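# Raise the stand's post four holes and re-pin it

## Task

The stand's post is locked in one of its holes by a spring pin that has a pull knob. Raise the post by 4 holes (roughly 15 cm) and lock it there again with the pin. While the pin is out the post must be held, because letting it fall fails the job. Lowering it quickly also fails, even while it is held. When it is locked, release it and move the robots away. No robot may tip over or be left leaning.

## Robot and tools

Robots: two identical Hello Robot Stretch 4 units, r1 and r2. Each has an omni-wheel base, a lift on a mast, an arm that telescopes forward, a three-joint wrist and a two-finger gripper. Each is about 1.6 m tall, and its base rim lies within 0.23 m of the base origin. Each carries four cameras: <name>_head_camera, <name>_head_left_camera, <name>_head_right_camera and <name>_wrist_camera.

Frames: the base frame sits on the floor under the base centre, with x forward, y left and z up. hand_pose is given in this frame and marks the point between the fingers, 0.015 m behind the tips. The printed value may be slightly wrong. The odometry frame is the base frame as it was when the scene began. Each robot reports only in its own frames, so where the two robots are relative to each other can only be judged from images, lidar_m and wrist_depth_mm.

execute_actions: {"actions": [one action] or [], "cameras": list of names, ["all"], null, or []}. An empty actions list only reports state and images. An action is an object keyed by "r1" and/or "r2". Each robot entry can hold:
- "base": exactly one relative move from where the base last measured itself. translate_m is metres along x, forward positive, -2 to 2. strafe_m is metres sideways, left positive, -2 to 2. rotate_rad is radians on the spot, counter-clockwise positive, -3.2 to 3.2.
- "joints": absolute targets by name. lift_m is 0 to 1.2 m. arm_m is extension, 0 to 0.55 m. wrist_yaw_rad is -1.134 to 4.276, with 0 forward, left positive and 3.14 folded back; above 3.4 the arm may get in the way. wrist_pitch_rad is -1.117 to 4.259, with 0 level and 1.57 pointing down. wrist_roll_rad is -1.117 to 4.259; at 0 the fingers are level, and positive turns clockwise as seen from behind. gripper_m is the finger gap, 0 to 0.08 m. The done tolerances are ±0.004 for lift and arm, ±0.02 for yaw and roll, ±0.05 for pitch and ±0.002 for the gripper. A joint target outside its range is clipped and the result notes it. Any other bad value or unknown key rejects the whole call.
- "pace": "slow", "default", "fast" or "max". The base then moves at up to 0.1/0.3/0.4/0.6 m/s and turns at 1/2/3/4 rad/s. With the lift above 0.2 these caps shrink, down to 0.3 m/s and 1 rad/s at 1.2.
- "contact_limits": {"arm_m": 0 to 0.75}. This is how hard the arm may push before it halts. The default is 0.5.
- "end_of_arm": "enable_torque", sent on its own. It revives wrist or gripper motors that shut off.
All motions in one action start together. A robot, base or joint left out of an action may still be driving toward its earlier target.

wait: {"seconds": 0 to 10}. Nothing new is commanded; it returns state and images.
zoom_image: {"camera": name, "region": [x0, y0, x1, y1]} in pixels of that camera's latest full image, measured from the top-left corner. The region can be at most 504x504. Head cameras are 420x560 (pinhole) or 420x672 (fisheye); wrist cameras are 616x392.
finished_scene: {"scene": n}. It ends the scene for good and reports success. The post must stay pinned at that point.

Results: base_status and joint_status give each motion's outcome.
- "done": reached. For the base it only means the wheels turned the full amount.
- "off_target": resting away from the target and possibly still pushing.
- "contact_stop_at_<key>": blocked. That part then goes slack, so a loaded lift can sink and the base can roll.
- "limit_stop_at_<name>": a built-in limit stopped it. limit_stop_at_tilt means a lean over 6 degrees, and lift, arm and wheels go slack. limit_stop_at_own_body is self-collision; you can still move away from the body.
- "torque_fault": a wrist or gripper motor went limp until enable_torque is sent.
on_its_own lists things not commanded in this call; "held at" there is a held target, not a position. If a result shows a stop, the rest of that reply's calls are skipped.

Readings:
- lidar_m has 12 sectors of 30 degrees each. Sector 1 is ahead, then counter-clockwise: 4 left, 7 behind, 10 right. "-" means nothing seen or closer than 0.25 m. Thin legs and clear objects can be missed.
- wrist_depth_mm is a 7x7 grid, read from the top left, with values from 100 to 2000 mm.
- base_odometry counts wheel turns, so slip counts as travel.
- If turned_by_wheels and turned_by_imu differ by more than about 0.1 rad, something was hit or the wheels slipped.
- base_tilt is in degrees, with forward and right positive, and has a fixed bias of up to about 1.5.
- motor_effort is a percentage, positive toward higher joint values, with the peak in brackets. An effort at rest outside its normal range suggests a load or a push. For wheel_0..2, positive turns the base right.

Gripping: command a gap smaller than the object to squeeze. An off_target result then means something sits between the fingers. If gripper effort stays beyond about 50 the motor faults and may drop the load. A wrist fault also happens with over about 2.7 kg in a level gripper, or when the gripper is pressed hard.

Cautions:
- Keep hold of the post the whole time the pin is out, and raise it steadily.
- Never let the post descend fast.
- Two robots pressing together fails the run, and bases in contact press hard after only millimetres.
- Equal commands can differ by about 3 cm per metre between the robots, which matters when both hold one load.
- Do not drive or turn with over 1 kg held and arm_m above 0.2, especially at fast paces.
- High grips and strong pushes can tip a robot.
- Tilting the gripper up (pitch below -0.2) while rolled (roll below -0.4 or above 4) risks self-collision.
- To unfold at the start, send lift_m 0.4 with wrist_yaw_rad 0.
- Finish by opening the gripper and backing clear.
- Drops, slams and hard pushes count against you.

Each tool is called after "Call:" by a JSON object that holds its "name" and its "arguments", one argument or row to a line.

## Session

Call:
{"name": "execute_actions", "arguments": {
  "actions": []
}}

Scene clock: 0.00 s.
r1.base_odometry: x=+0.000 y=+0.000 heading=+0.000 (m, m, rad; r1's odometry frame)
r1.turned_by_wheels: +0.000 (rad since the last result)
r1.turned_by_imu: +0.000 (rad since the last result)
r1.base_tilt: forward=-0.4 right=+0.2 (deg)
r1.lidar_m: 3.25 4.18 2.50 1.08 0.81 0.77 0.83 0.67 0.65 0.72 1.01 3.46
r1.base_status: not commanded
r1.joint_positions: lift_m=+0.227 arm_m=+0.001 wrist_yaw_rad=+3.088 wrist_pitch_rad=+0.017 wrist_roll_rad=+0.000 gripper_m=+0.040
r1.joint_status: not commanded
r1.motor_effort: lift_m=+19 arm_m=+0 wrist_yaw_rad=-1 wrist_pitch_rad=-9 wrist_roll_rad=+2 gripper_m=+0 wheel_0=+0 wheel_1=+0 wheel_2=+0 (%)
r1.hand_pose: x=-0.0356 y=+0.0987 z=+0.4011 quat_wxyz=(+0.027, -0.009, +0.000, +1.000) (m; r1's base frame)
r1.wrist_depth_mm: 132 135 1060 931 831 750 691 / - 135 1042 931 831 750 683 / 108 136 264 931 820 750 691 / 132 144 1025 931 842 750 683 / 741 917 1060 946 831 750 691 / 741 904 1008 931 809 750 699 / 715 - 138 904 104 723 683
r2.base_odometry: x=+0.000 y=+0.000 heading=+0.000 (m, m, rad; r2's odometry frame)
r2.turned_by_wheels: +0.000 (rad since the last result)
r2.turned_by_imu: +0.000 (rad since the last result)
r2.base_tilt: forward=+0.0 right=+0.6 (deg)
r2.lidar_m: 3.81 3.61 1.38 0.97 0.92 0.95 1.14 1.08 1.11 1.49 3.65 5.44
r2.base_status: not commanded
r2.joint_positions: lift_m=+0.239 arm_m=+0.002 wrist_yaw_rad=+3.063 wrist_pitch_rad=+0.020 wrist_roll_rad=-0.018 gripper_m=+0.040
r2.joint_status: not commanded
r2.motor_effort: lift_m=+22 arm_m=-1 wrist_yaw_rad=-1 wrist_pitch_rad=-7 wrist_roll_rad=+2 gripper_m=-1 wheel_0=+0 wheel_1=+0 wheel_2=+0 (%)
r2.hand_pose: x=-0.0322 y=+0.1039 z=+0.4130 quat_wxyz=(+0.039, -0.010, -0.009, +0.999) (m; r2's base frame)
r2.wrist_depth_mm: - 141 1336 1464 1182 946 798 / - 137 1336 1464 1182 946 798 / 108 142 254 1499 1182 946 809 / 139 155 1366 1499 1205 946 820 / 1042 1182 1336 1499 1205 960 809 / 1042 1160 150 1430 143 931 820 / 1008 - - - - - 798
pictures: r1_head_camera, r1_head_left_camera, r1_head_right_camera, r1_wrist_camera, r2_head_camera, r2_head_left_camera, r2_head_right_camera, r2_wrist_camera
Images, in order (width x height): r1_head_camera 420x560, r1_head_left_camera 420x672, r1_head_right_camera 420x672, r1_wrist_camera 616x392, r2_head_camera 420x560, r2_head_left_camera 420x672, r2_head_right_camera 420x672, r2_wrist_camera 616x392.

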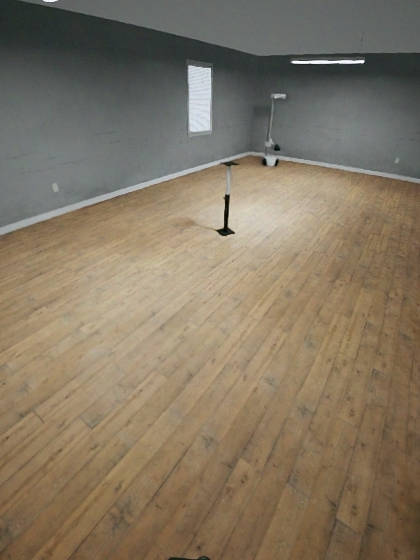

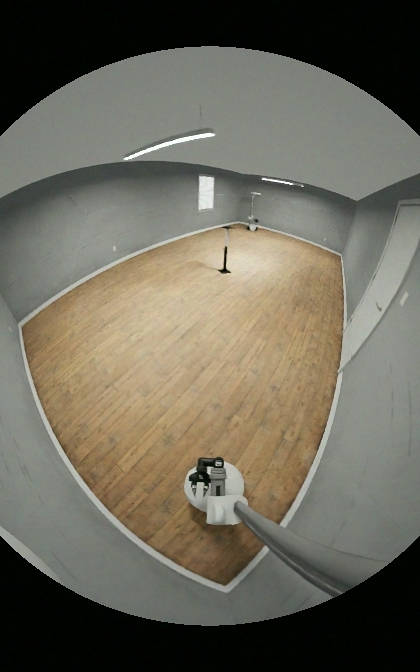

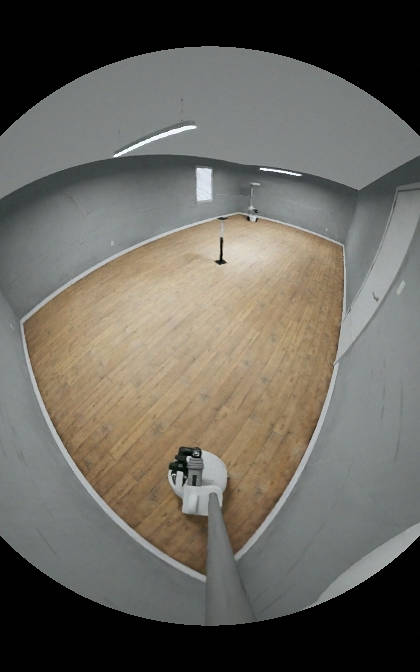

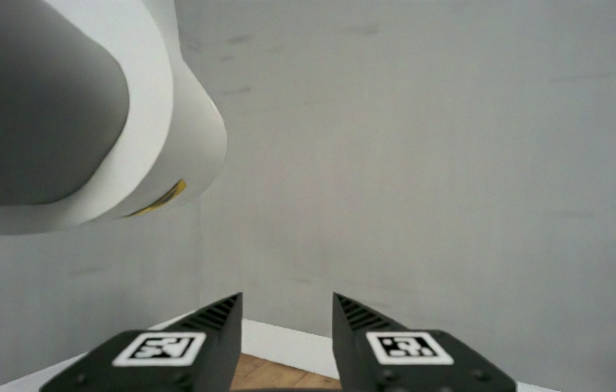

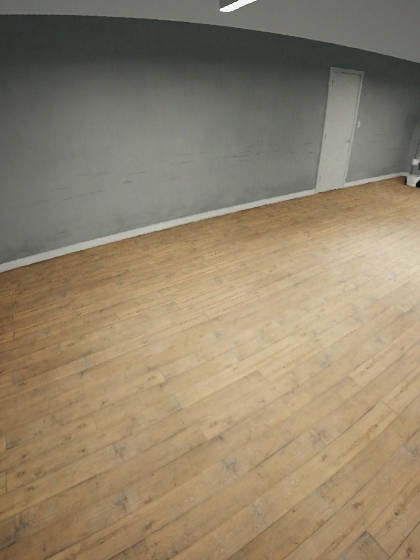

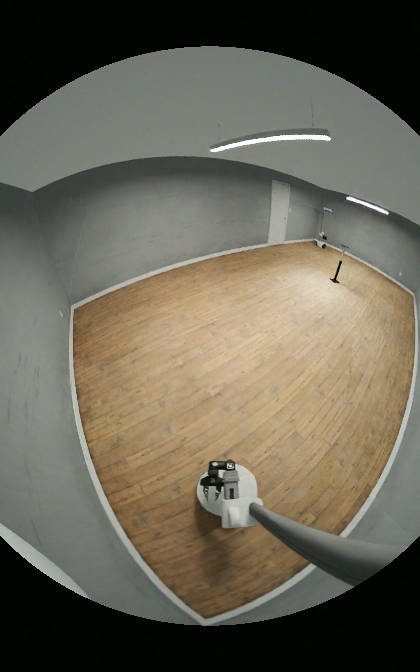

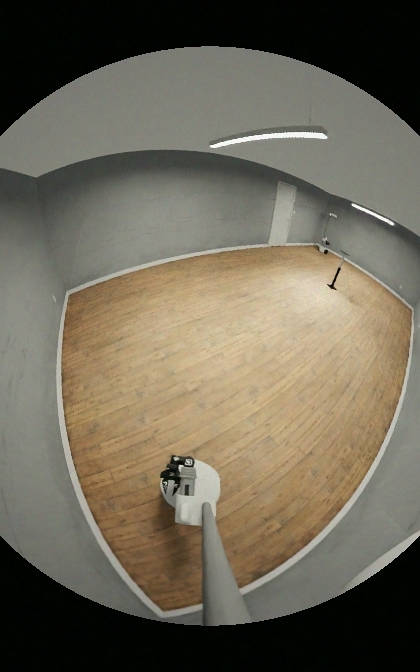

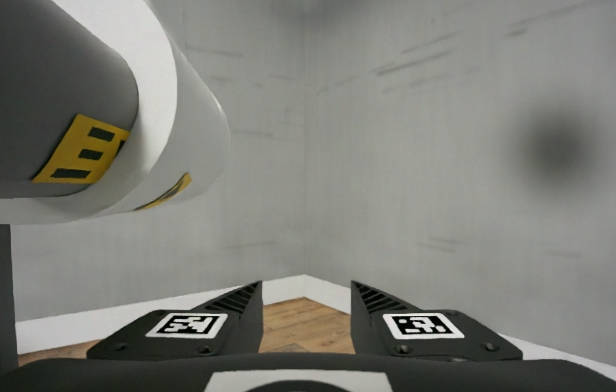

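Call:
{"name": "zoom_image", "arguments": {
  "camera": "r1_head_camera",
  "region": [190, 150, 270, 250]
}}

Region (190, 150, 270, 250) of r1_head_camera's 420x560 image, scaled by 5.040, with more detail than that image has; it fills the left 403 columns of this view, and the rest is white.

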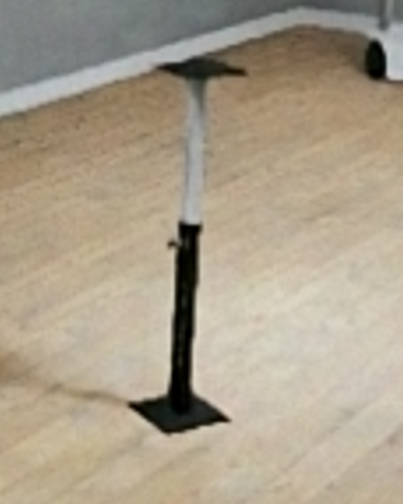

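Call:
{"name": "execute_actions", "arguments": {
  "actions": [
    {"r1":{"base":{"translate_m":2.0},"joints":{"lift_m":0.4,"wrist_yaw_rad":0,"gripper_m":0.08},"pace":"max"},"r2":{"base":{"rotate_rad":-0.85},"joints":{"lift_m":0.4,"wrist_yaw_rad":0,"gripper_m":0.08},"pace":"fast"}}
  ],
  "cameras": ["r1_head_camera","r1_wrist_camera","r2_head_camera","r2_wrist_camera"]
}}

Scene clock: 5.17 s.
r1.base_odometry: x=+2.000 y=+0.000 heading=+0.000 (m, m, rad; r1's odometry frame)
r1.turned_by_wheels: +0.000 (rad since the last result)
r1.turned_by_imu: +0.004 (rad since the last result)
r1.base_tilt: forward=-0.5 right=+0.3 (deg)
r1.lidar_m: 1.24 3.02 2.95 3.15 2.50 2.45 2.37 1.81 1.73 1.88 2.73 5.47
r1.base_status: done
r1.joint_positions: lift_m=+0.400 arm_m=+0.001 wrist_yaw_rad=+0.000 wrist_pitch_rad=+0.017 wrist_roll_rad=+0.000 gripper_m=+0.080
r1.joint_status: all done
r1.motor_effort: lift_m=+20(25) arm_m=+0(0) wrist_yaw_rad=-1(5) wrist_pitch_rad=-9(8) wrist_roll_rad=+2(5) gripper_m=+2(2) wheel_0=-1(9) wheel_1=+0(11) wheel_2=+2(13) (%)
r1.hand_pose: x=+0.3847 y=-0.0873 z=+0.5744 quat_wxyz=(+1.000, +0.000, +0.009, +0.000) (m; r1's base frame)
r1.wrist_depth_mm: - - - - - - - / - - - - - - - / - - - - - - - / - - - - - - - / - - - - - - - / 1808 1756 1708 1708 1661 1921 - / - 114 1229 1205 136 - 1464
r2.base_odometry: x=+0.000 y=+0.000 heading=-0.850 (m, m, rad; r2's odometry frame)
r2.turned_by_wheels: -0.850 (rad since the last result)
r2.turned_by_imu: -0.838 (rad since the last result)
r2.base_tilt: forward=+0.1 right=+0.6 (deg)
r2.lidar_m: 4.23 4.57 3.63 2.41 1.18 0.93 0.93 1.02 1.11 1.07 1.20 1.79
r2.base_status: done
r2.joint_positions: lift_m=+0.400 arm_m=+0.002 wrist_yaw_rad=+0.001 wrist_pitch_rad=+0.020 wrist_roll_rad=-0.018 gripper_m=+0.080
r2.joint_status: all done
r2.motor_effort: lift_m=+26(27) arm_m=-1(1) wrist_yaw_rad=-4(7) wrist_pitch_rad=-7(7) wrist_roll_rad=+1(1) gripper_m=+1(2) wheel_0=+3(12) wheel_1=+0(9) wheel_2=+1(7) (%)
r2.hand_pose: x=+0.3856 y=-0.0873 z=+0.5736 quat_wxyz=(+1.000, -0.009, +0.010, +0.000) (m; r2's base frame)
r2.wrist_depth_mm: - - - - - - 1921 / - - - - - - 1921 / - - - - - - 1921 / - - - - - - 1921 / - - - - - - 1921 / 1863 1863 1576 1863 165 1863 1756 / - - 1366 - 1366 - -
pictures: r1_head_camera, r1_wrist_camera, r2_head_camera, r2_wrist_camera
Images, in order (width x height): r1_head_camera 420x560, r1_wrist_camera 616x392, r2_head_camera 420x560, r2_wrist_camera 616x392.

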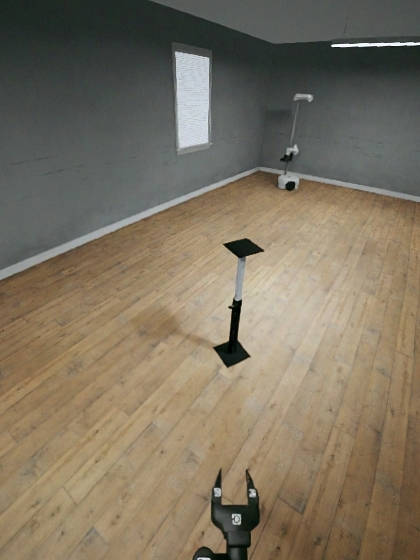

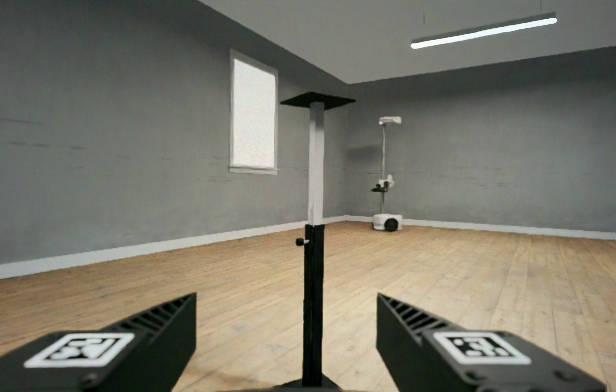

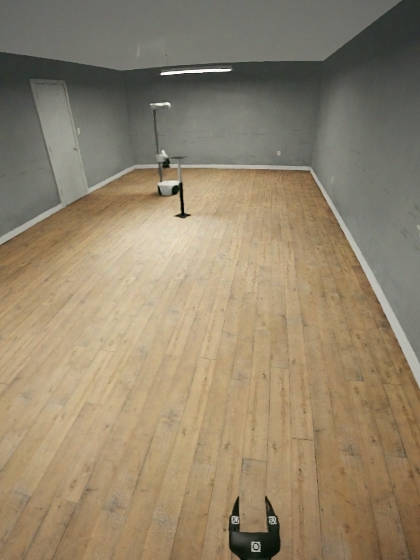

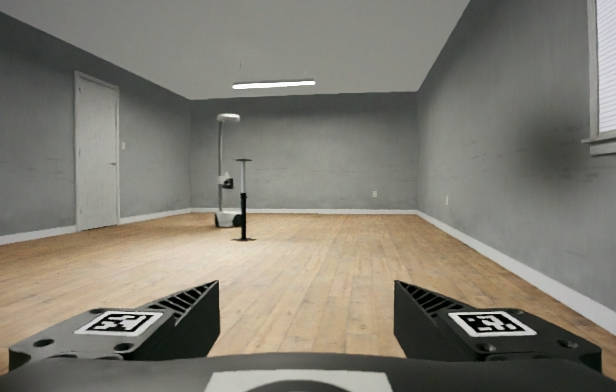

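Call:
{"name": "zoom_image", "arguments": {
  "camera": "r1_wrist_camera",
  "region": [260, 80, 380, 280]
}}

Call:
{"name": "zoom_image", "arguments": {
  "camera": "r1_head_camera",
  "region": [190, 230, 290, 380]
}}

Region (260, 80, 380, 280) of r1_wrist_camera's 616x392 image, scaled by 2.520; it fills the left 302 columns of this view, and the rest is white.

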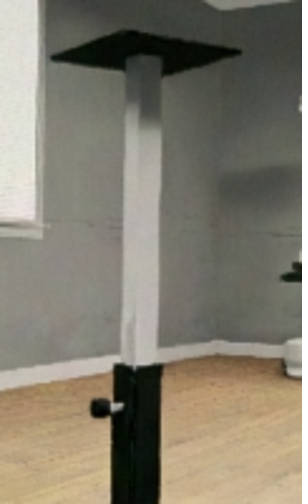

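Region (190, 230, 290, 380) of r1_head_camera's 420x560 image, scaled by 3.360, with more detail than that image has.

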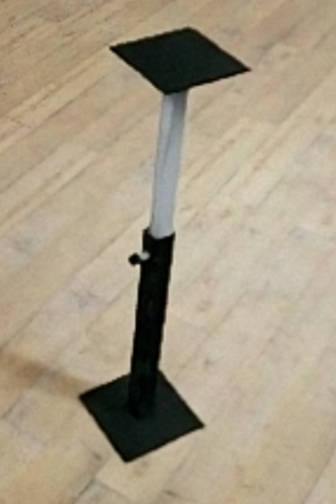

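Call:
{"name": "execute_actions", "arguments": {
  "actions": [
    {"r1":{"base":{"rotate_rad":-1.08},"joints":{"lift_m":0.3},"pace":"fast"},"r2":{"base":{"rotate_rad":0.3},"joints":{"lift_m":0.3},"pace":"fast"}}
  ],
  "cameras": []
}}

Call:
{"name": "execute_actions", "arguments": {
  "actions": [
    {"r1":{"base":{"strafe_m":1.16},"pace":"fast"},"r2":{"base":{"translate_m":2.0},"pace":"max"}}
  ],
  "cameras": ["r1_head_camera","r1_wrist_camera","r2_head_camera","r2_wrist_camera"]
}}

Scene clock: 8.10 s.
r1.base_odometry: x=+2.000 y=+0.000 heading=-1.080 (m, m, rad; r1's odometry frame)
r1.turned_by_wheels: -1.080 (rad since the last result)
r1.turned_by_imu: -1.071 (rad since the last result)
r1.base_tilt: forward=-0.4 right=+0.3 (deg)
r1.lidar_m: 2.64 6.28 1.22 3.07 2.97 3.11 2.53 2.45 2.45 1.83 1.72 1.84
r1.base_status: done
r1.joint_positions: lift_m=+0.300 arm_m=+0.001 wrist_yaw_rad=+0.000 wrist_pitch_rad=+0.017 wrist_roll_rad=+0.000 gripper_m=+0.080
r1.joint_status: all done
r1.motor_effort: lift_m=+16(18) arm_m=+0(0) wrist_yaw_rad=+1(1) wrist_pitch_rad=-10(8) wrist_roll_rad=+2(2) gripper_m=+1(1) wheel_0=+1(8) wheel_1=+1(11) wheel_2=-2(8) (%)
r1.hand_pose: x=+0.3847 y=-0.0874 z=+0.4747 quat_wxyz=(+1.000, +0.000, +0.009, +0.000) (m; r1's base frame)
r1.wrist_depth_mm: - - - - - 1708 1397 / - - - - - 1661 1366 / - - - - - 1708 1366 / - - - - - 1708 1336 / - - - - - 1708 1366 / 1537 1576 1397 1537 1464 1661 1366 / - 115 1025 1098 136 - 1205
r2.base_odometry: x=+0.000 y=+0.000 heading=-0.549 (m, m, rad; r2's odometry frame)
r2.turned_by_wheels: +0.300 (rad since the last result)
r2.turned_by_imu: +0.297 (rad since the last result)
r2.base_tilt: forward=+0.0 right=+0.6 (deg)
r2.lidar_m: 4.25 3.86 3.62 1.46 1.01 0.90 0.94 1.18 1.07 1.08 1.43 3.33
r2.base_status: done
r2.joint_positions: lift_m=+0.300 arm_m=+0.002 wrist_yaw_rad=+0.000 wrist_pitch_rad=+0.020 wrist_roll_rad=-0.018 gripper_m=+0.080
r2.joint_status: all done
r2.motor_effort: lift_m=+17(23) arm_m=-1(1) wrist_yaw_rad=-1(4) wrist_pitch_rad=-6(7) wrist_roll_rad=+0(2) gripper_m=+1(1) wheel_0=-1(7) wheel_1=+2(7) wheel_2=+1(7) (%)
r2.hand_pose: x=+0.3856 y=-0.0874 z=+0.4744 quat_wxyz=(+1.000, -0.009, +0.010, +0.000) (m; r2's base frame)
r2.wrist_depth_mm: - - - - - - - / - - - - - - - / - - - - - - - / - - - - - - - / - - - - - - - / 1537 1576 1336 1537 165 1537 1499 / - - 1160 - 1138 - -
pictures: none
No camera images: the call's "cameras" was empty. Leave "cameras" out to get every camera's image.

Scene clock: 13.10 s.
r1.base_odometry: x=+3.023 y=+0.547 heading=-1.080 (m, m, rad; r1's odometry frame)
r1.turned_by_wheels: +0.000 (rad since the last result)
r1.turned_by_imu: -0.004 (rad since the last result)
r1.base_tilt: forward=-0.4 right=+0.3 (deg)
r1.lidar_m: 0.67 2.64 2.68 1.98 1.93 2.02 2.88 2.99 3.15 2.89 2.77 2.94
r1.base_status: done
r1.joint_positions: lift_m=+0.300 arm_m=+0.001 wrist_yaw_rad=+0.000 wrist_pitch_rad=+0.017 wrist_roll_rad=+0.000 gripper_m=+0.080
r1.joint_status: not commanded
r1.motor_effort: lift_m=+16(16) arm_m=+0(0) wrist_yaw_rad=-1(0) wrist_pitch_rad=-8(9) wrist_roll_rad=+2(3) gripper_m=+1(1) wheel_0=+2(11) wheel_1=-1(12) wheel_2=+0(2) (%)
r1.hand_pose: x=+0.3847 y=-0.0874 z=+0.4747 quat_wxyz=(+1.000, +0.000, +0.009, +0.000) (m; r1's base frame)
r1.wrist_depth_mm: - - - - - - - / - - - - - - - / - - - - - - - / - - - - - - - / - - - - - - - / 1499 1537 1430 1499 1464 1576 1661 / - 114 1025 1042 136 - 1229
r2.base_odometry: x=+1.706 y=-1.044 heading=-0.549 (m, m, rad; r2's odometry frame)
r2.turned_by_wheels: +0.000 (rad since the last result)
r2.turned_by_imu: -0.003 (rad since the last result)
r2.base_tilt: forward=+0.0 right=+0.6 (deg)
r2.lidar_m: 2.36 2.96 2.76 2.80 2.93 2.72 2.77 2.07 1.90 1.96 2.60 2.34
r2.base_status: done
r2.joint_positions: lift_m=+0.300 arm_m=+0.002 wrist_yaw_rad=+0.000 wrist_pitch_rad=+0.020 wrist_roll_rad=-0.018 gripper_m=+0.080
r2.joint_status: not commanded
r2.motor_effort: lift_m=+18(18) arm_m=-1(1) wrist_yaw_rad=-1(1) wrist_pitch_rad=-6(7) wrist_roll_rad=+1(1) gripper_m=+1(0) wheel_0=+2(11) wheel_1=+1(9) wheel_2=+1(12) (%)
r2.hand_pose: x=+0.3856 y=-0.0874 z=+0.4743 quat_wxyz=(+1.000, -0.009, +0.010, +0.000) (m; r2's base frame)
r2.wrist_depth_mm: - - - - - - - / - - - - - - - / - - - - - - - / - - - - - - - / - - - - - - - / 1537 1537 1336 1576 165 1576 1499 / - - 1182 - 1138 - -
pictures: r1_head_camera, r1_wrist_camera, r2_head_camera, r2_wrist_camera
Images, in order (width x height): r1_head_camera 420x560, r1_wrist_camera 616x392, r2_head_camera 420x560, r2_wrist_camera 616x392.

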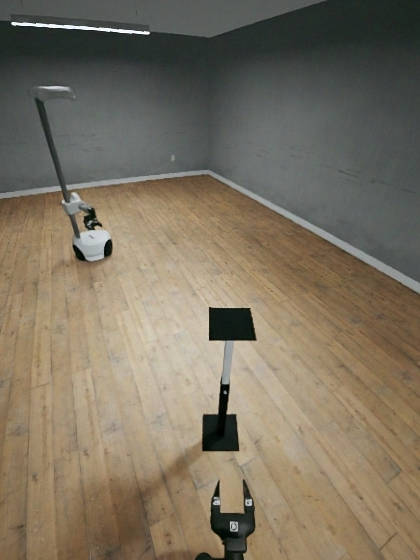

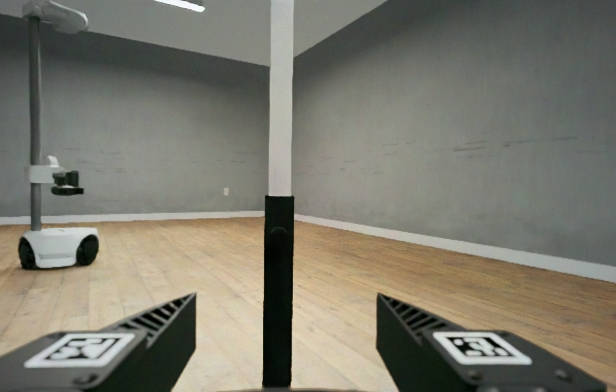

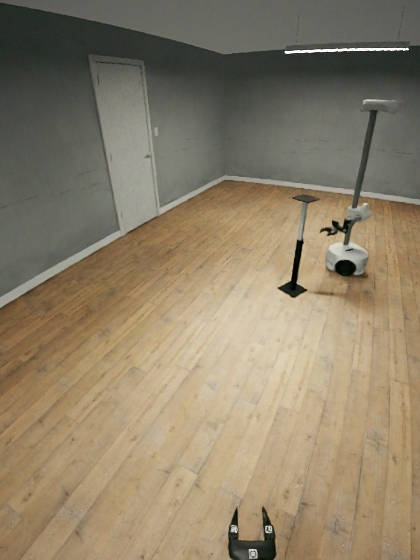

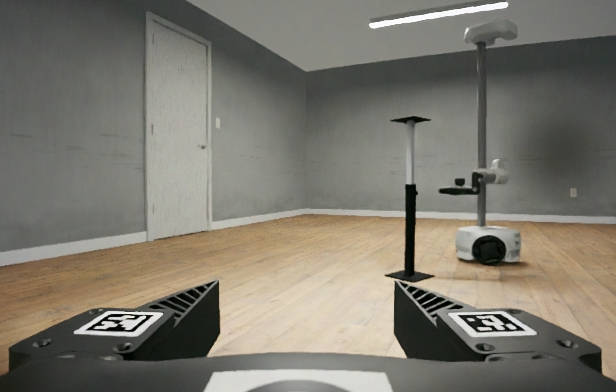

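Call:
{"name": "execute_actions", "arguments": {
  "actions": [
    {"r1":{"base":{"translate_m":0.15},"joints":{"lift_m":0.285,"arm_m":0.06,"wrist_pitch_rad":0.0}},"r2":{"base":{"translate_m":1.78},"joints":{"lift_m":0.55},"pace":"max"}}
  ],
  "cameras": ["r1_wrist_camera"]
}}

Call:
{"name": "execute_actions", "arguments": {
  "actions": [
    {"r2":{"base":{"rotate_rad":-0.945},"joints":{"wrist_roll_rad":0,"wrist_pitch_rad":0},"pace":"default"}}
  ],
  "cameras": ["r1_head_camera","r1_wrist_camera","r2_head_camera","r2_wrist_camera"]
}}

Scene clock: 18.10 s.
r1.base_odometry: x=+3.094 y=+0.415 heading=-1.079 (m, m, rad; r1's odometry frame)
r1.turned_by_wheels: +0.000 (rad since the last result)
r1.turned_by_imu: +0.000 (rad since the last result)
r1.base_tilt: forward=-0.4 right=+0.3 (deg)
r1.lidar_m: 0.51 5.61 2.74 2.06 1.99 2.13 3.01 3.12 3.28 2.80 2.71 2.87
r1.base_status: done
r1.joint_positions: lift_m=+0.285 arm_m=+0.059 wrist_yaw_rad=+0.000 wrist_pitch_rad=+0.003 wrist_roll_rad=+0.000 gripper_m=+0.080
r1.joint_status: all done
r1.motor_effort: lift_m=+15(15) arm_m=+8(8) wrist_yaw_rad=-1(1) wrist_pitch_rad=-8(10) wrist_roll_rad=+3(3) gripper_m=+1(1) wheel_0=+1(7) wheel_1=+2(6) wheel_2=+0(11) (%)
r1.hand_pose: x=+0.4422 y=-0.0874 z=+0.4628 quat_wxyz=(+1.000, +0.000, +0.002, +0.000) (m; r1's base frame)
r1.wrist_depth_mm: - - - - - - - / - - 1060 917 - - - / - - - - - - - / - - - - - - - / - - - - - - - / 1537 1618 297 991 1537 1618 1708 / - 115 960 976 136 - 1205
r2.base_odometry: x=+3.225 y=-1.973 heading=-0.549 (m, m, rad; r2's odometry frame)
r2.turned_by_wheels: +0.000 (rad since the last result)
r2.turned_by_imu: -0.003 (rad since the last result)
r2.base_tilt: forward=+0.0 right=+0.6 (deg)
r2.lidar_m: 3.16 2.18 2.00 2.06 2.68 4.33 - 2.88 2.69 2.76 0.73 4.36
r2.base_status: done
r2.joint_positions: lift_m=+0.550 arm_m=+0.002 wrist_yaw_rad=+0.000 wrist_pitch_rad=+0.020 wrist_roll_rad=-0.018 gripper_m=+0.080
r2.joint_status: all done
r2.motor_effort: lift_m=+24(28) arm_m=-1(1) wrist_yaw_rad=-2(0) wrist_pitch_rad=-7(7) wrist_roll_rad=+2(0) gripper_m=+1(0) wheel_0=+2(8) wheel_1=+1(9) wheel_2=+2(16) (%)
r2.hand_pose: x=+0.3856 y=-0.0874 z=+0.7238 quat_wxyz=(+1.000, -0.009, +0.010, +0.000) (m; r2's base frame)
r2.wrist_depth_mm: 1863 - - - - - - / 1921 - - - - - - / 1863 - - - - - - / 1863 - - - - - - / 1921 - - - - - - / 1863 - 1983 - 165 - - / - - 1756 - 1708 - -
pictures: r1_wrist_camera
Images, in order (width x height): r1_wrist_camera 616x392.

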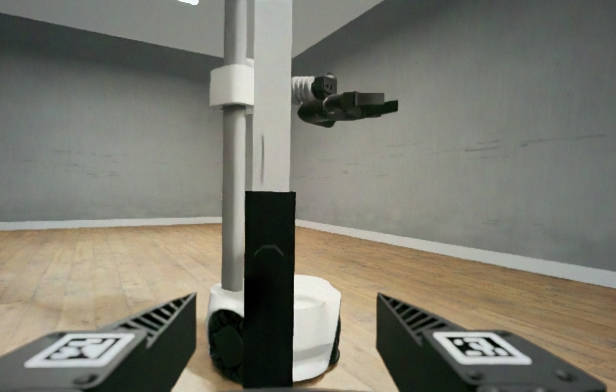

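Scene clock: 19.77 s.
r1.base_odometry: x=+3.094 y=+0.415 heading=-1.079 (m, m, rad; r1's odometry frame)
r1.turned_by_wheels: +0.000 (rad since the last result)
r1.turned_by_imu: +0.000 (rad since the last result)
r1.base_tilt: forward=-0.5 right=+0.3 (deg)
r1.lidar_m: 0.51 5.62 2.74 2.07 2.00 2.10 3.00 3.11 3.28 2.78 2.71 2.86
r1.base_status: not commanded
r1.joint_positions: lift_m=+0.285 arm_m=+0.059 wrist_yaw_rad=+0.000 wrist_pitch_rad=+0.003 wrist_roll_rad=+0.000 gripper_m=+0.080
r1.joint_status: not commanded
r1.motor_effort: lift_m=+15(15) arm_m=+8(8) wrist_yaw_rad=+0(0) wrist_pitch_rad=-10(9) wrist_roll_rad=+3(2) gripper_m=+1(2) wheel_0=+1(1) wheel_1=+2(2) wheel_2=+0(1) (%)
r1.hand_pose: x=+0.4422 y=-0.0874 z=+0.4628 quat_wxyz=(+1.000, +0.000, +0.002, +0.000) (m; r1's base frame)
r1.wrist_depth_mm: - - - - - - - / - - 904 - - - - / - - - - - - - / - - - - - - - / - - - - - - - / 1537 1537 294 991 1464 1618 1661 / - 114 960 976 136 - 1229
r2.base_odometry: x=+3.225 y=-1.972 heading=-1.493 (m, m, rad; r2's odometry frame)
r2.turned_by_wheels: -0.944 (rad since the last result)
r2.turned_by_imu: -0.933 (rad since the last result)
r2.base_tilt: forward=+0.0 right=+0.6 (deg)
r2.lidar_m: 0.73 4.35 2.87 2.07 1.97 2.12 2.93 4.34 3.77 2.79 2.68 2.82
r2.base_status: done
r2.joint_positions: lift_m=+0.550 arm_m=+0.002 wrist_yaw_rad=+0.000 wrist_pitch_rad=+0.003 wrist_roll_rad=+0.000 gripper_m=+0.080
r2.joint_status: all done
r2.motor_effort: lift_m=+25(24) arm_m=-1(1) wrist_yaw_rad=-2(2) wrist_pitch_rad=-8(7) wrist_roll_rad=+2(2) gripper_m=+0(1) wheel_0=+3(6) wheel_1=+2(7) wheel_2=+1(6) (%)
r2.hand_pose: x=+0.3856 y=-0.0874 z=+0.7273 quat_wxyz=(+1.000, +0.000, +0.002, +0.000) (m; r2's base frame)
r2.wrist_depth_mm: - - - - - - - / - - - - - - - / - - 1255 - - - - / - - - - - - - / - - 1281 - - - - / - - 585 - 165 - - / - - 591 - 1708 - -
pictures: r1_head_camera, r1_wrist_camera, r2_head_camera, r2_wrist_camera
Images, in order (width x height): r1_head_camera 420x560, r1_wrist_camera 616x392, r2_head_camera 420x560, r2_wrist_camera 616x392.

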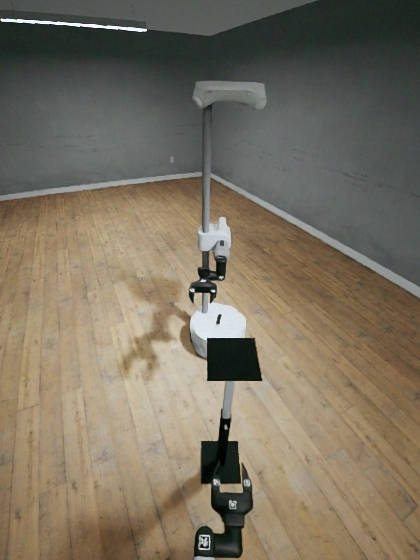

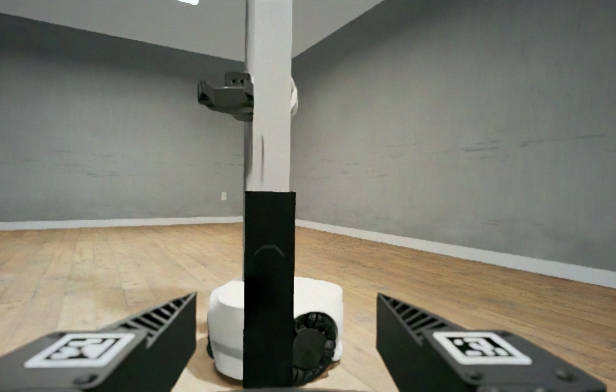

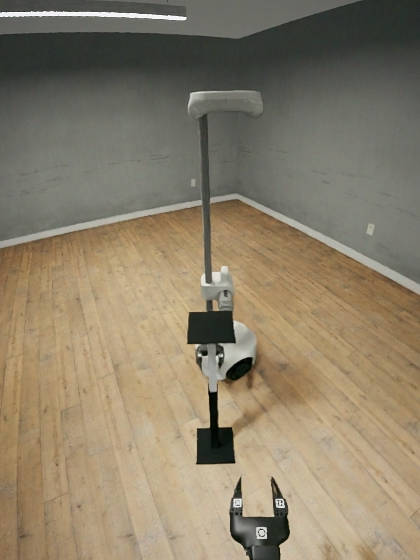

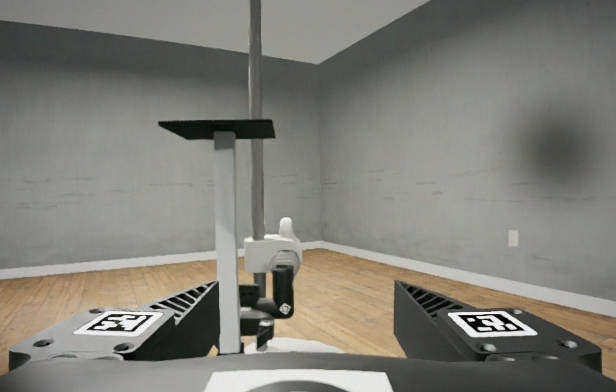

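Call:
{"name": "zoom_image", "arguments": {
  "camera": "r1_wrist_camera",
  "region": [220, 180, 330, 310]
}}

Call:
{"name": "zoom_image", "arguments": {
  "camera": "r1_head_camera",
  "region": [180, 250, 280, 350]
}}

Call:
{"name": "zoom_image", "arguments": {
  "camera": "r2_head_camera",
  "region": [170, 300, 290, 480]
}}

Region (220, 180, 330, 310) of r1_wrist_camera's 616x392 image, scaled by 3.877; it fills the left 426 columns of this view, and the rest is white.

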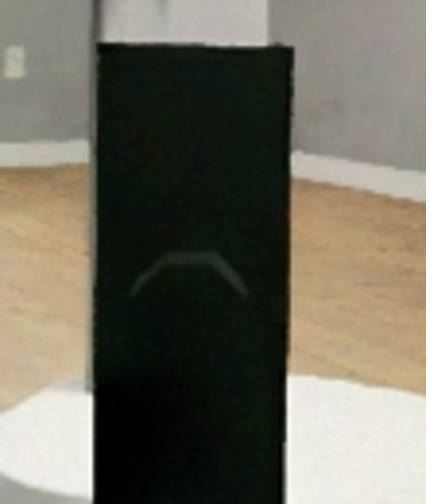

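Region (180, 250, 280, 350) of r1_head_camera's 420x560 image, scaled by 5.040, with more detail than that image has.

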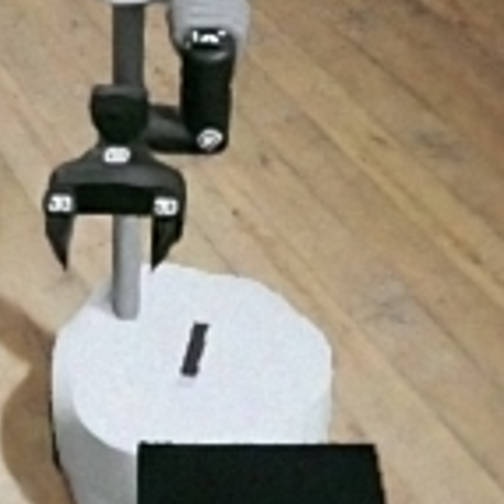

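Region (170, 300, 290, 480) of r2_head_camera's 420x560 image, scaled by 2.800, with more detail than that image has.

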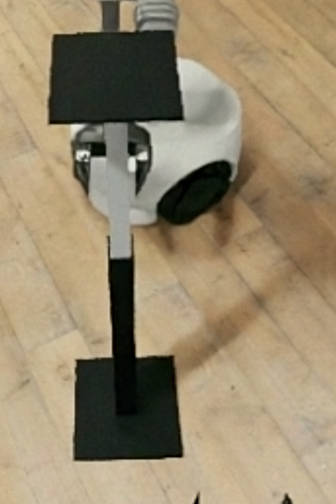

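Call:
{"name": "execute_actions", "arguments": {
  "actions": [
    {"r1":{"base":{"strafe_m":0.014},"joints":{"lift_m":0.288,"arm_m":0.11}},"r2":{"base":{"strafe_m":0.122},"joints":{"lift_m":0.60},"pace":"fast"}}
  ],
  "cameras": ["r1_wrist_camera","r2_wrist_camera"]
}}

Call:
{"name": "execute_actions", "arguments": {
  "actions": [
    {"r2":{"base":{"translate_m":0.28},"pace":"fast"}}
  ],
  "cameras": ["r1_head_camera","r2_head_camera","r2_wrist_camera"]
}}

Scene clock: 21.50 s.
r1.base_odometry: x=+3.106 y=+0.422 heading=-1.080 (m, m, rad; r1's odometry frame)
r1.turned_by_wheels: +0.000 (rad since the last result)
r1.turned_by_imu: +0.000 (rad since the last result)
r1.base_tilt: forward=-0.5 right=+0.3 (deg)
r1.lidar_m: 0.51 5.60 2.74 2.06 1.99 2.09 2.98 3.12 3.29 2.79 2.72 0.56
r1.base_status: done
r1.joint_positions: lift_m=+0.288 arm_m=+0.109 wrist_yaw_rad=+0.000 wrist_pitch_rad=+0.003 wrist_roll_rad=+0.000 gripper_m=+0.080
r1.joint_status: all done
r1.motor_effort: lift_m=+22(20) arm_m=+8(8) wrist_yaw_rad=+1(1) wrist_pitch_rad=-9(9) wrist_roll_rad=+2(1) gripper_m=+1(1) wheel_0=-3(9) wheel_1=+1(10) wheel_2=+0(1) (%)
r1.hand_pose: x=+0.4922 y=-0.0874 z=+0.4653 quat_wxyz=(+1.000, +0.000, +0.002, +0.000) (m; r1's base frame)
r1.wrist_depth_mm: - - - 252 - - - / - - - 253 - - - / - - - 254 - - - / - - - 252 - - - / - - - 247 - - - / 1537 1618 1430 249 960 1618 1661 / - 115 1008 249 136 - 1182
r2.base_odometry: x=+3.346 y=-1.963 heading=-1.493 (m, m, rad; r2's odometry frame)
r2.turned_by_wheels: +0.000 (rad since the last result)
r2.turned_by_imu: +0.000 (rad since the last result)
r2.base_tilt: forward=+0.0 right=+0.5 (deg)
r2.lidar_m: 0.72 4.31 2.69 1.98 1.91 1.99 2.78 4.42 3.96 2.91 2.79 2.95
r2.base_status: done
r2.joint_positions: lift_m=+0.600 arm_m=+0.002 wrist_yaw_rad=+0.000 wrist_pitch_rad=+0.003 wrist_roll_rad=+0.000 gripper_m=+0.080
r2.joint_status: all done
r2.motor_effort: lift_m=+26(29) arm_m=-1(1) wrist_yaw_rad=-3(2) wrist_pitch_rad=-7(8) wrist_roll_rad=+3(3) gripper_m=+0(0) wheel_0=-1(12) wheel_1=-1(12) wheel_2=+0(2) (%)
r2.hand_pose: x=+0.3856 y=-0.0874 z=+0.7772 quat_wxyz=(+1.000, +0.000, +0.001, +0.000) (m; r2's base frame)
r2.wrist_depth_mm: - - - - - - - / - - - - - - - / - - - - - - - / - - - - - - - / - - - - - - - / - - - 917 165 - - / - - 1921 - 1863 - -
pictures: r1_wrist_camera, r2_wrist_camera
Images, in order (width x height): r1_wrist_camera 616x392, r2_wrist_camera 616x392.

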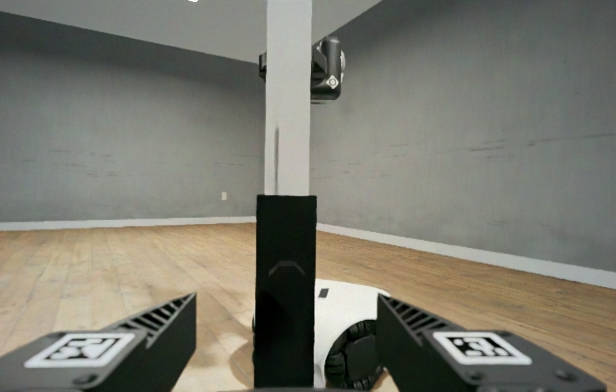

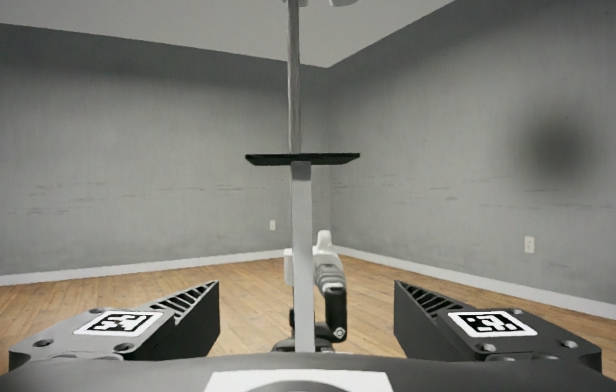

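Scene clock: 23.47 s.
r1.base_odometry: x=+3.106 y=+0.422 heading=-1.080 (m, m, rad; r1's odometry frame)
r1.turned_by_wheels: +0.000 (rad since the last result)
r1.turned_by_imu: +0.000 (rad since the last result)
r1.base_tilt: forward=-0.5 right=+0.3 (deg)
r1.lidar_m: 0.52 5.60 2.74 2.06 1.99 2.11 2.98 3.13 3.29 2.79 2.72 0.53
r1.base_status: not commanded
r1.joint_positions: lift_m=+0.288 arm_m=+0.109 wrist_yaw_rad=+0.000 wrist_pitch_rad=+0.003 wrist_roll_rad=+0.000 gripper_m=+0.080
r1.joint_status: not commanded
r1.motor_effort: lift_m=+22(22) arm_m=+8(8) wrist_yaw_rad=+1(1) wrist_pitch_rad=-9(9) wrist_roll_rad=+3(2) gripper_m=+1(0) wheel_0=-3(3) wheel_1=+1(1) wheel_2=+0(0) (%)
r1.hand_pose: x=+0.4922 y=-0.0874 z=+0.4653 quat_wxyz=(+1.000, +0.000, +0.002, +0.000) (m; r1's base frame)
r1.wrist_depth_mm: - - - 252 - - - / - - - 253 - - - / - - - 255 - - - / - - - 253 - - - / - - - 248 - - - / 1537 1537 1430 248 866 1618 1661 / - 115 976 249 136 - 1229
r2.base_odometry: x=+3.368 y=-2.242 heading=-1.493 (m, m, rad; r2's odometry frame)
r2.turned_by_wheels: +0.000 (rad since the last result)
r2.turned_by_imu: +0.000 (rad since the last result)
r2.base_tilt: forward=+0.0 right=+0.6 (deg)
r2.lidar_m: 0.46 4.06 2.87 2.12 2.03 2.16 3.01 4.63 3.77 2.77 2.67 0.48
r2.base_status: done
r2.joint_positions: lift_m=+0.600 arm_m=+0.002 wrist_yaw_rad=+0.000 wrist_pitch_rad=+0.003 wrist_roll_rad=+0.000 gripper_m=+0.080
r2.joint_status: not commanded
r2.motor_effort: lift_m=+26(26) arm_m=-1(1) wrist_yaw_rad=-1(1) wrist_pitch_rad=-7(7) wrist_roll_rad=+1(2) gripper_m=+1(1) wheel_0=+1(7) wheel_1=+0(8) wheel_2=+2(11) (%)
r2.hand_pose: x=+0.3856 y=-0.0874 z=+0.7772 quat_wxyz=(+1.000, +0.000, +0.001, +0.000) (m; r2's base frame)
r2.wrist_depth_mm: - - - - - - - / - - - - - - - / - - 320 301 - - - / - - - - - - - / - - - 1008 - - - / - - - 741 165 - - / - - 1863 - 640 - -
pictures: r1_head_camera, r2_head_camera, r2_wrist_camera
Images, in order (width x height): r1_head_camera 420x560, r2_head_camera 420x560, r2_wrist_camera 616x392.

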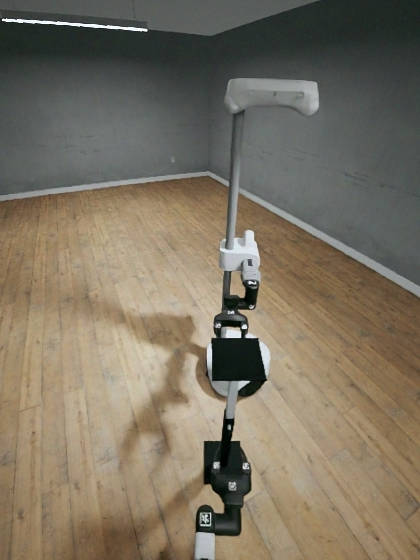

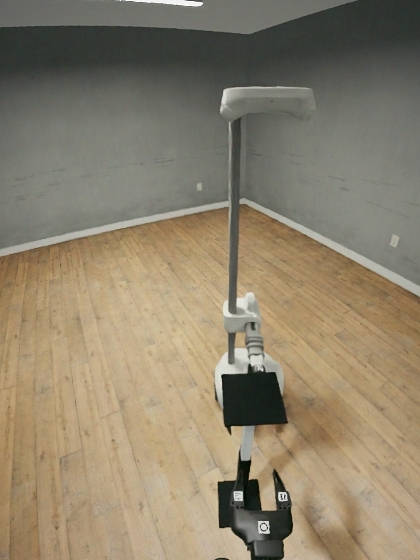

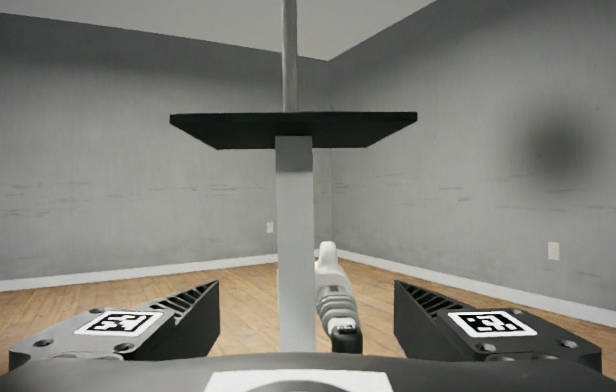

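Call:
{"name": "zoom_image", "arguments": {
  "camera": "r2_wrist_camera",
  "region": [160, 90, 430, 200]
}}

Call:
{"name": "zoom_image", "arguments": {
  "camera": "r2_head_camera",
  "region": [200, 360, 320, 560]
}}

Call:
{"name": "zoom_image", "arguments": {
  "camera": "r1_head_camera",
  "region": [190, 290, 290, 510]
}}

Region (160, 90, 430, 200) of r2_wrist_camera's 616x392 image, scaled by 1.867; it fills the top 205 rows of this view, and the rest is white.

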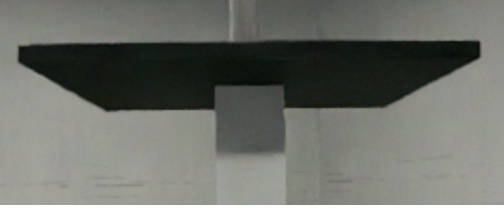

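Region (200, 360, 320, 560) of r2_head_camera's 420x560 image, scaled by 2.520, with more detail than that image has; it fills the left 302 columns of this view, and the rest is white.

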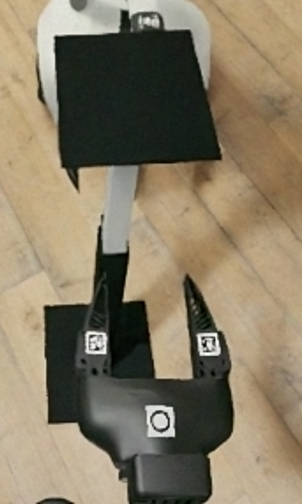

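Region (190, 290, 290, 510) of r1_head_camera's 420x560 image, scaled by 2.291, with more detail than that image has; it fills the left 229 columns of this view, and the rest is white.

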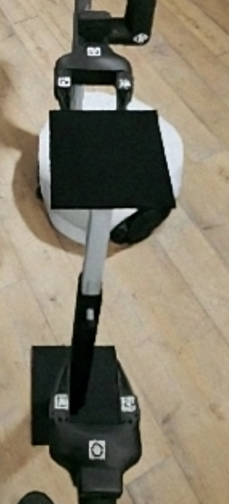

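Call:
{"name": "execute_actions", "arguments": {
  "actions": [
    {"r1":{"joints":{"arm_m":0.172,"gripper_m":0.05},"contact_limits":{"arm_m":0.15}},"r2":{"joints":{"arm_m":0.17,"wrist_yaw_rad":0.045},"contact_limits":{"arm_m":0.15}}}
  ],
  "cameras": ["r1_head_camera","r1_wrist_camera","r2_head_camera","r2_wrist_camera"]
}}

Scene clock: 25.70 s.
r1.base_odometry: x=+3.106 y=+0.422 heading=-1.080 (m, m, rad; r1's odometry frame)
r1.turned_by_wheels: +0.000 (rad since the last result)
r1.turned_by_imu: +0.000 (rad since the last result)
r1.base_tilt: forward=-0.5 right=+0.2 (deg)
r1.lidar_m: 0.52 5.60 2.75 2.06 1.99 2.09 2.97 3.14 3.28 2.81 2.73 0.57
r1.base_status: not commanded
r1.joint_positions: lift_m=+0.288 arm_m=+0.171 wrist_yaw_rad=+0.000 wrist_pitch_rad=+0.003 wrist_roll_rad=+0.000 gripper_m=+0.050
r1.joint_status: all done
r1.motor_effort: lift_m=+22(21) arm_m=+8(8) wrist_yaw_rad=-1(1) wrist_pitch_rad=-9(10) wrist_roll_rad=+1(3) gripper_m=-2(2) wheel_0=-3(3) wheel_1=+1(1) wheel_2=+0(0) (%)
r1.contact_limits: arm_m 0.15
r1.hand_pose: x=+0.5542 y=-0.0874 z=+0.4653 quat_wxyz=(+1.000, +0.000, +0.002, +0.000) (m; r1's base frame)
r1.wrist_depth_mm: - - - 191 - - - / - - - 192 - - - / - - - 192 - - - / - - - 191 - - - / - - - 185 - - - / 1537 1618 183 161 1499 1618 1661 / 1138 - 183 186 111 1205 1138
r2.base_odometry: x=+3.368 y=-2.242 heading=-1.493 (m, m, rad; r2's odometry frame)
r2.turned_by_wheels: +0.000 (rad since the last result)
r2.turned_by_imu: +0.000 (rad since the last result)
r2.base_tilt: forward=+0.0 right=+0.6 (deg)
r2.lidar_m: 0.46 4.05 2.89 2.13 2.01 2.13 3.03 4.65 3.76 2.74 2.66 0.48
r2.base_status: not commanded
r2.joint_positions: lift_m=+0.600 arm_m=+0.169 wrist_yaw_rad=+0.045 wrist_pitch_rad=+0.003 wrist_roll_rad=+0.000 gripper_m=+0.080
r2.joint_status: all done
r2.motor_effort: lift_m=+25(26) arm_m=+5(5) wrist_yaw_rad=-1(2) wrist_pitch_rad=-7(7) wrist_roll_rad=+3(2) gripper_m=+0(1) wheel_0=+1(1) wheel_1=+0(0) wheel_2=+2(3) (%)
r2.contact_limits: arm_m 0.15
r2.hand_pose: x=+0.5565 y=-0.0777 z=+0.7773 quat_wxyz=(+1.000, +0.000, +0.001, +0.023) (m; r2's base frame)
r2.wrist_depth_mm: - 108 108 109 110 109 - / - 149 152 131 159 - - / - - - 132 - - - / - - - 132 - - - / - - - 132 - - - / - - - 133 165 - - / - - 1921 - 574 - -
pictures: r1_head_camera, r1_wrist_camera, r2_head_camera, r2_wrist_camera
Images, in order (width x height): r1_head_camera 420x560, r1_wrist_camera 616x392, r2_head_camera 420x560, r2_wrist_camera 616x392.

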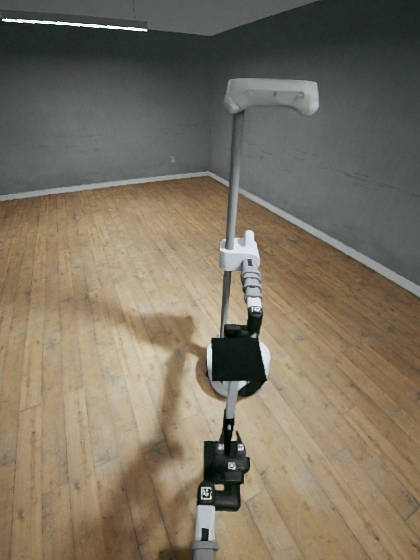

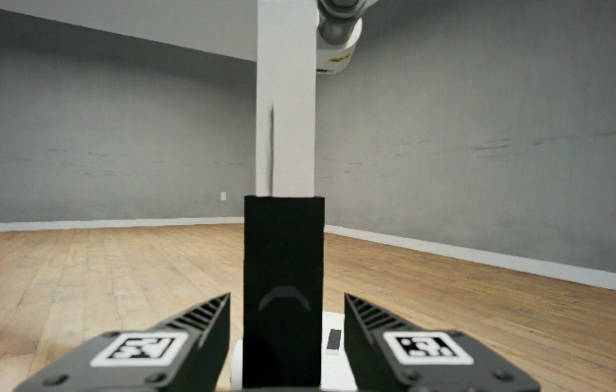

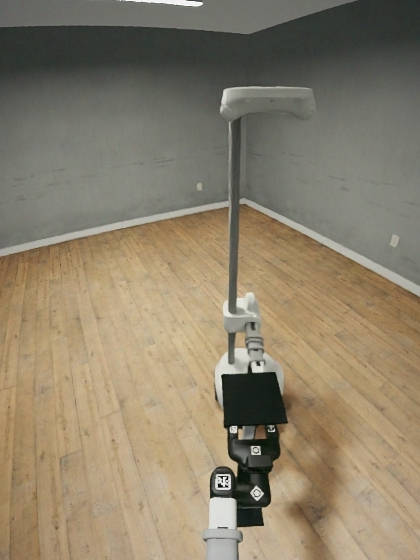

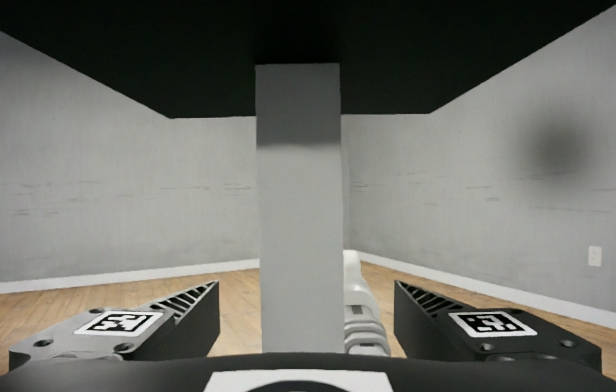

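Call:
{"name": "execute_actions", "arguments": {
  "actions": [
    {"r1":{"joints":{"arm_m":0.18,"gripper_m":0.03},"contact_limits":{"arm_m":0.15}},"r2":{"joints":{"lift_m":0.665,"gripper_m":0.045}}}
  ],
  "cameras": ["r1_wrist_camera","r2_wrist_camera"]
}}

Scene clock: 27.10 s.
r1.base_odometry: x=+3.106 y=+0.422 heading=-1.080 (m, m, rad; r1's odometry frame)
r1.turned_by_wheels: +0.000 (rad since the last result)
r1.turned_by_imu: +0.000 (rad since the last result)
r1.base_tilt: forward=-0.4 right=+0.3 (deg)
r1.lidar_m: 0.52 5.61 2.74 2.04 1.99 2.09 2.98 3.13 3.29 2.80 2.72 0.54
r1.base_status: not commanded
r1.joint_positions: lift_m=+0.288 arm_m=+0.179 wrist_yaw_rad=+0.000 wrist_pitch_rad=+0.003 wrist_roll_rad=+0.000 gripper_m=+0.030
r1.joint_status: all done
r1.motor_effort: lift_m=+22(22) arm_m=+8(9) wrist_yaw_rad=+0(0) wrist_pitch_rad=-10(8) wrist_roll_rad=+2(0) gripper_m=-2(2) wheel_0=-3(3) wheel_1=+1(1) wheel_2=+0(0) (%)
r1.contact_limits: arm_m 0.15
r1.hand_pose: x=+0.5622 y=-0.0874 z=+0.4653 quat_wxyz=(+1.000, +0.000, +0.002, +0.000) (m; r1's base frame)
r1.wrist_depth_mm: - - - 183 - - - / - - - 185 - - - / - - - 185 - - - / - - - 183 - - - / - - - 177 - - - / 1537 1576 176 149 1618 1618 1661 / 1078 1160 134 178 - 1205 1138
r2.base_odometry: x=+3.368 y=-2.242 heading=-1.493 (m, m, rad; r2's odometry frame)
r2.turned_by_wheels: +0.000 (rad since the last result)
r2.turned_by_imu: +0.000 (rad since the last result)
r2.base_tilt: forward=+0.0 right=+0.7 (deg)
r2.lidar_m: 0.53 4.06 2.87 2.12 2.04 2.12 2.97 4.65 3.77 2.78 2.65 1.05
r2.base_status: not commanded
r2.joint_positions: lift_m=+0.665 arm_m=+0.169 wrist_yaw_rad=+0.045 wrist_pitch_rad=+0.003 wrist_roll_rad=+0.000 gripper_m=+0.045
r2.joint_status: all done
r2.motor_effort: lift_m=+26(27) arm_m=+4(4) wrist_yaw_rad=-1(1) wrist_pitch_rad=-7(7) wrist_roll_rad=+1(3) gripper_m=-3(1) wheel_0=+1(1) wheel_1=+0(0) wheel_2=+2(3) (%)
r2.hand_pose: x=+0.5565 y=-0.0777 z=+0.8422 quat_wxyz=(+1.000, +0.000, +0.001, +0.023) (m; r2's base frame)
r2.wrist_depth_mm: - - - - - - - / - - - - - - - / - - - - - - - / - - - - - - - / - 125 121 117 124 - - / - - 133 133 129 - - / - - - - - - 1863
pictures: r1_wrist_camera, r2_wrist_camera
Images, in order (width x height): r1_wrist_camera 616x392, r2_wrist_camera 616x392.

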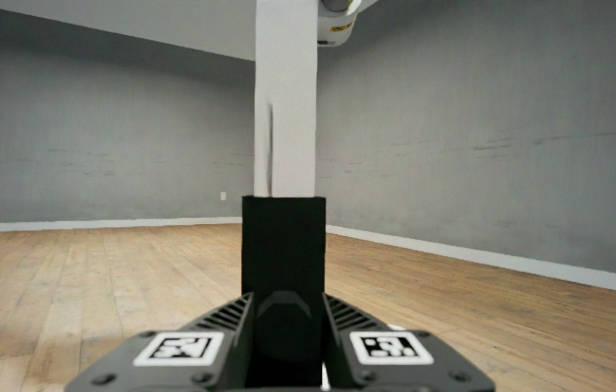

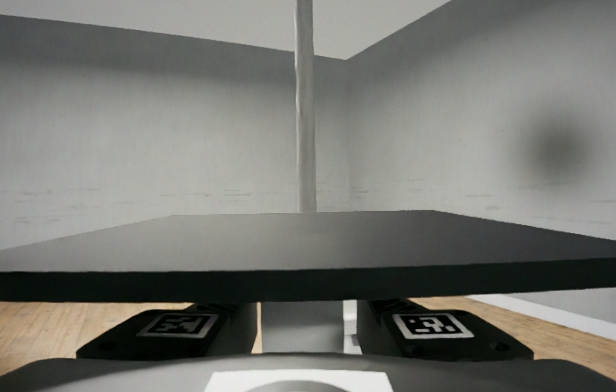

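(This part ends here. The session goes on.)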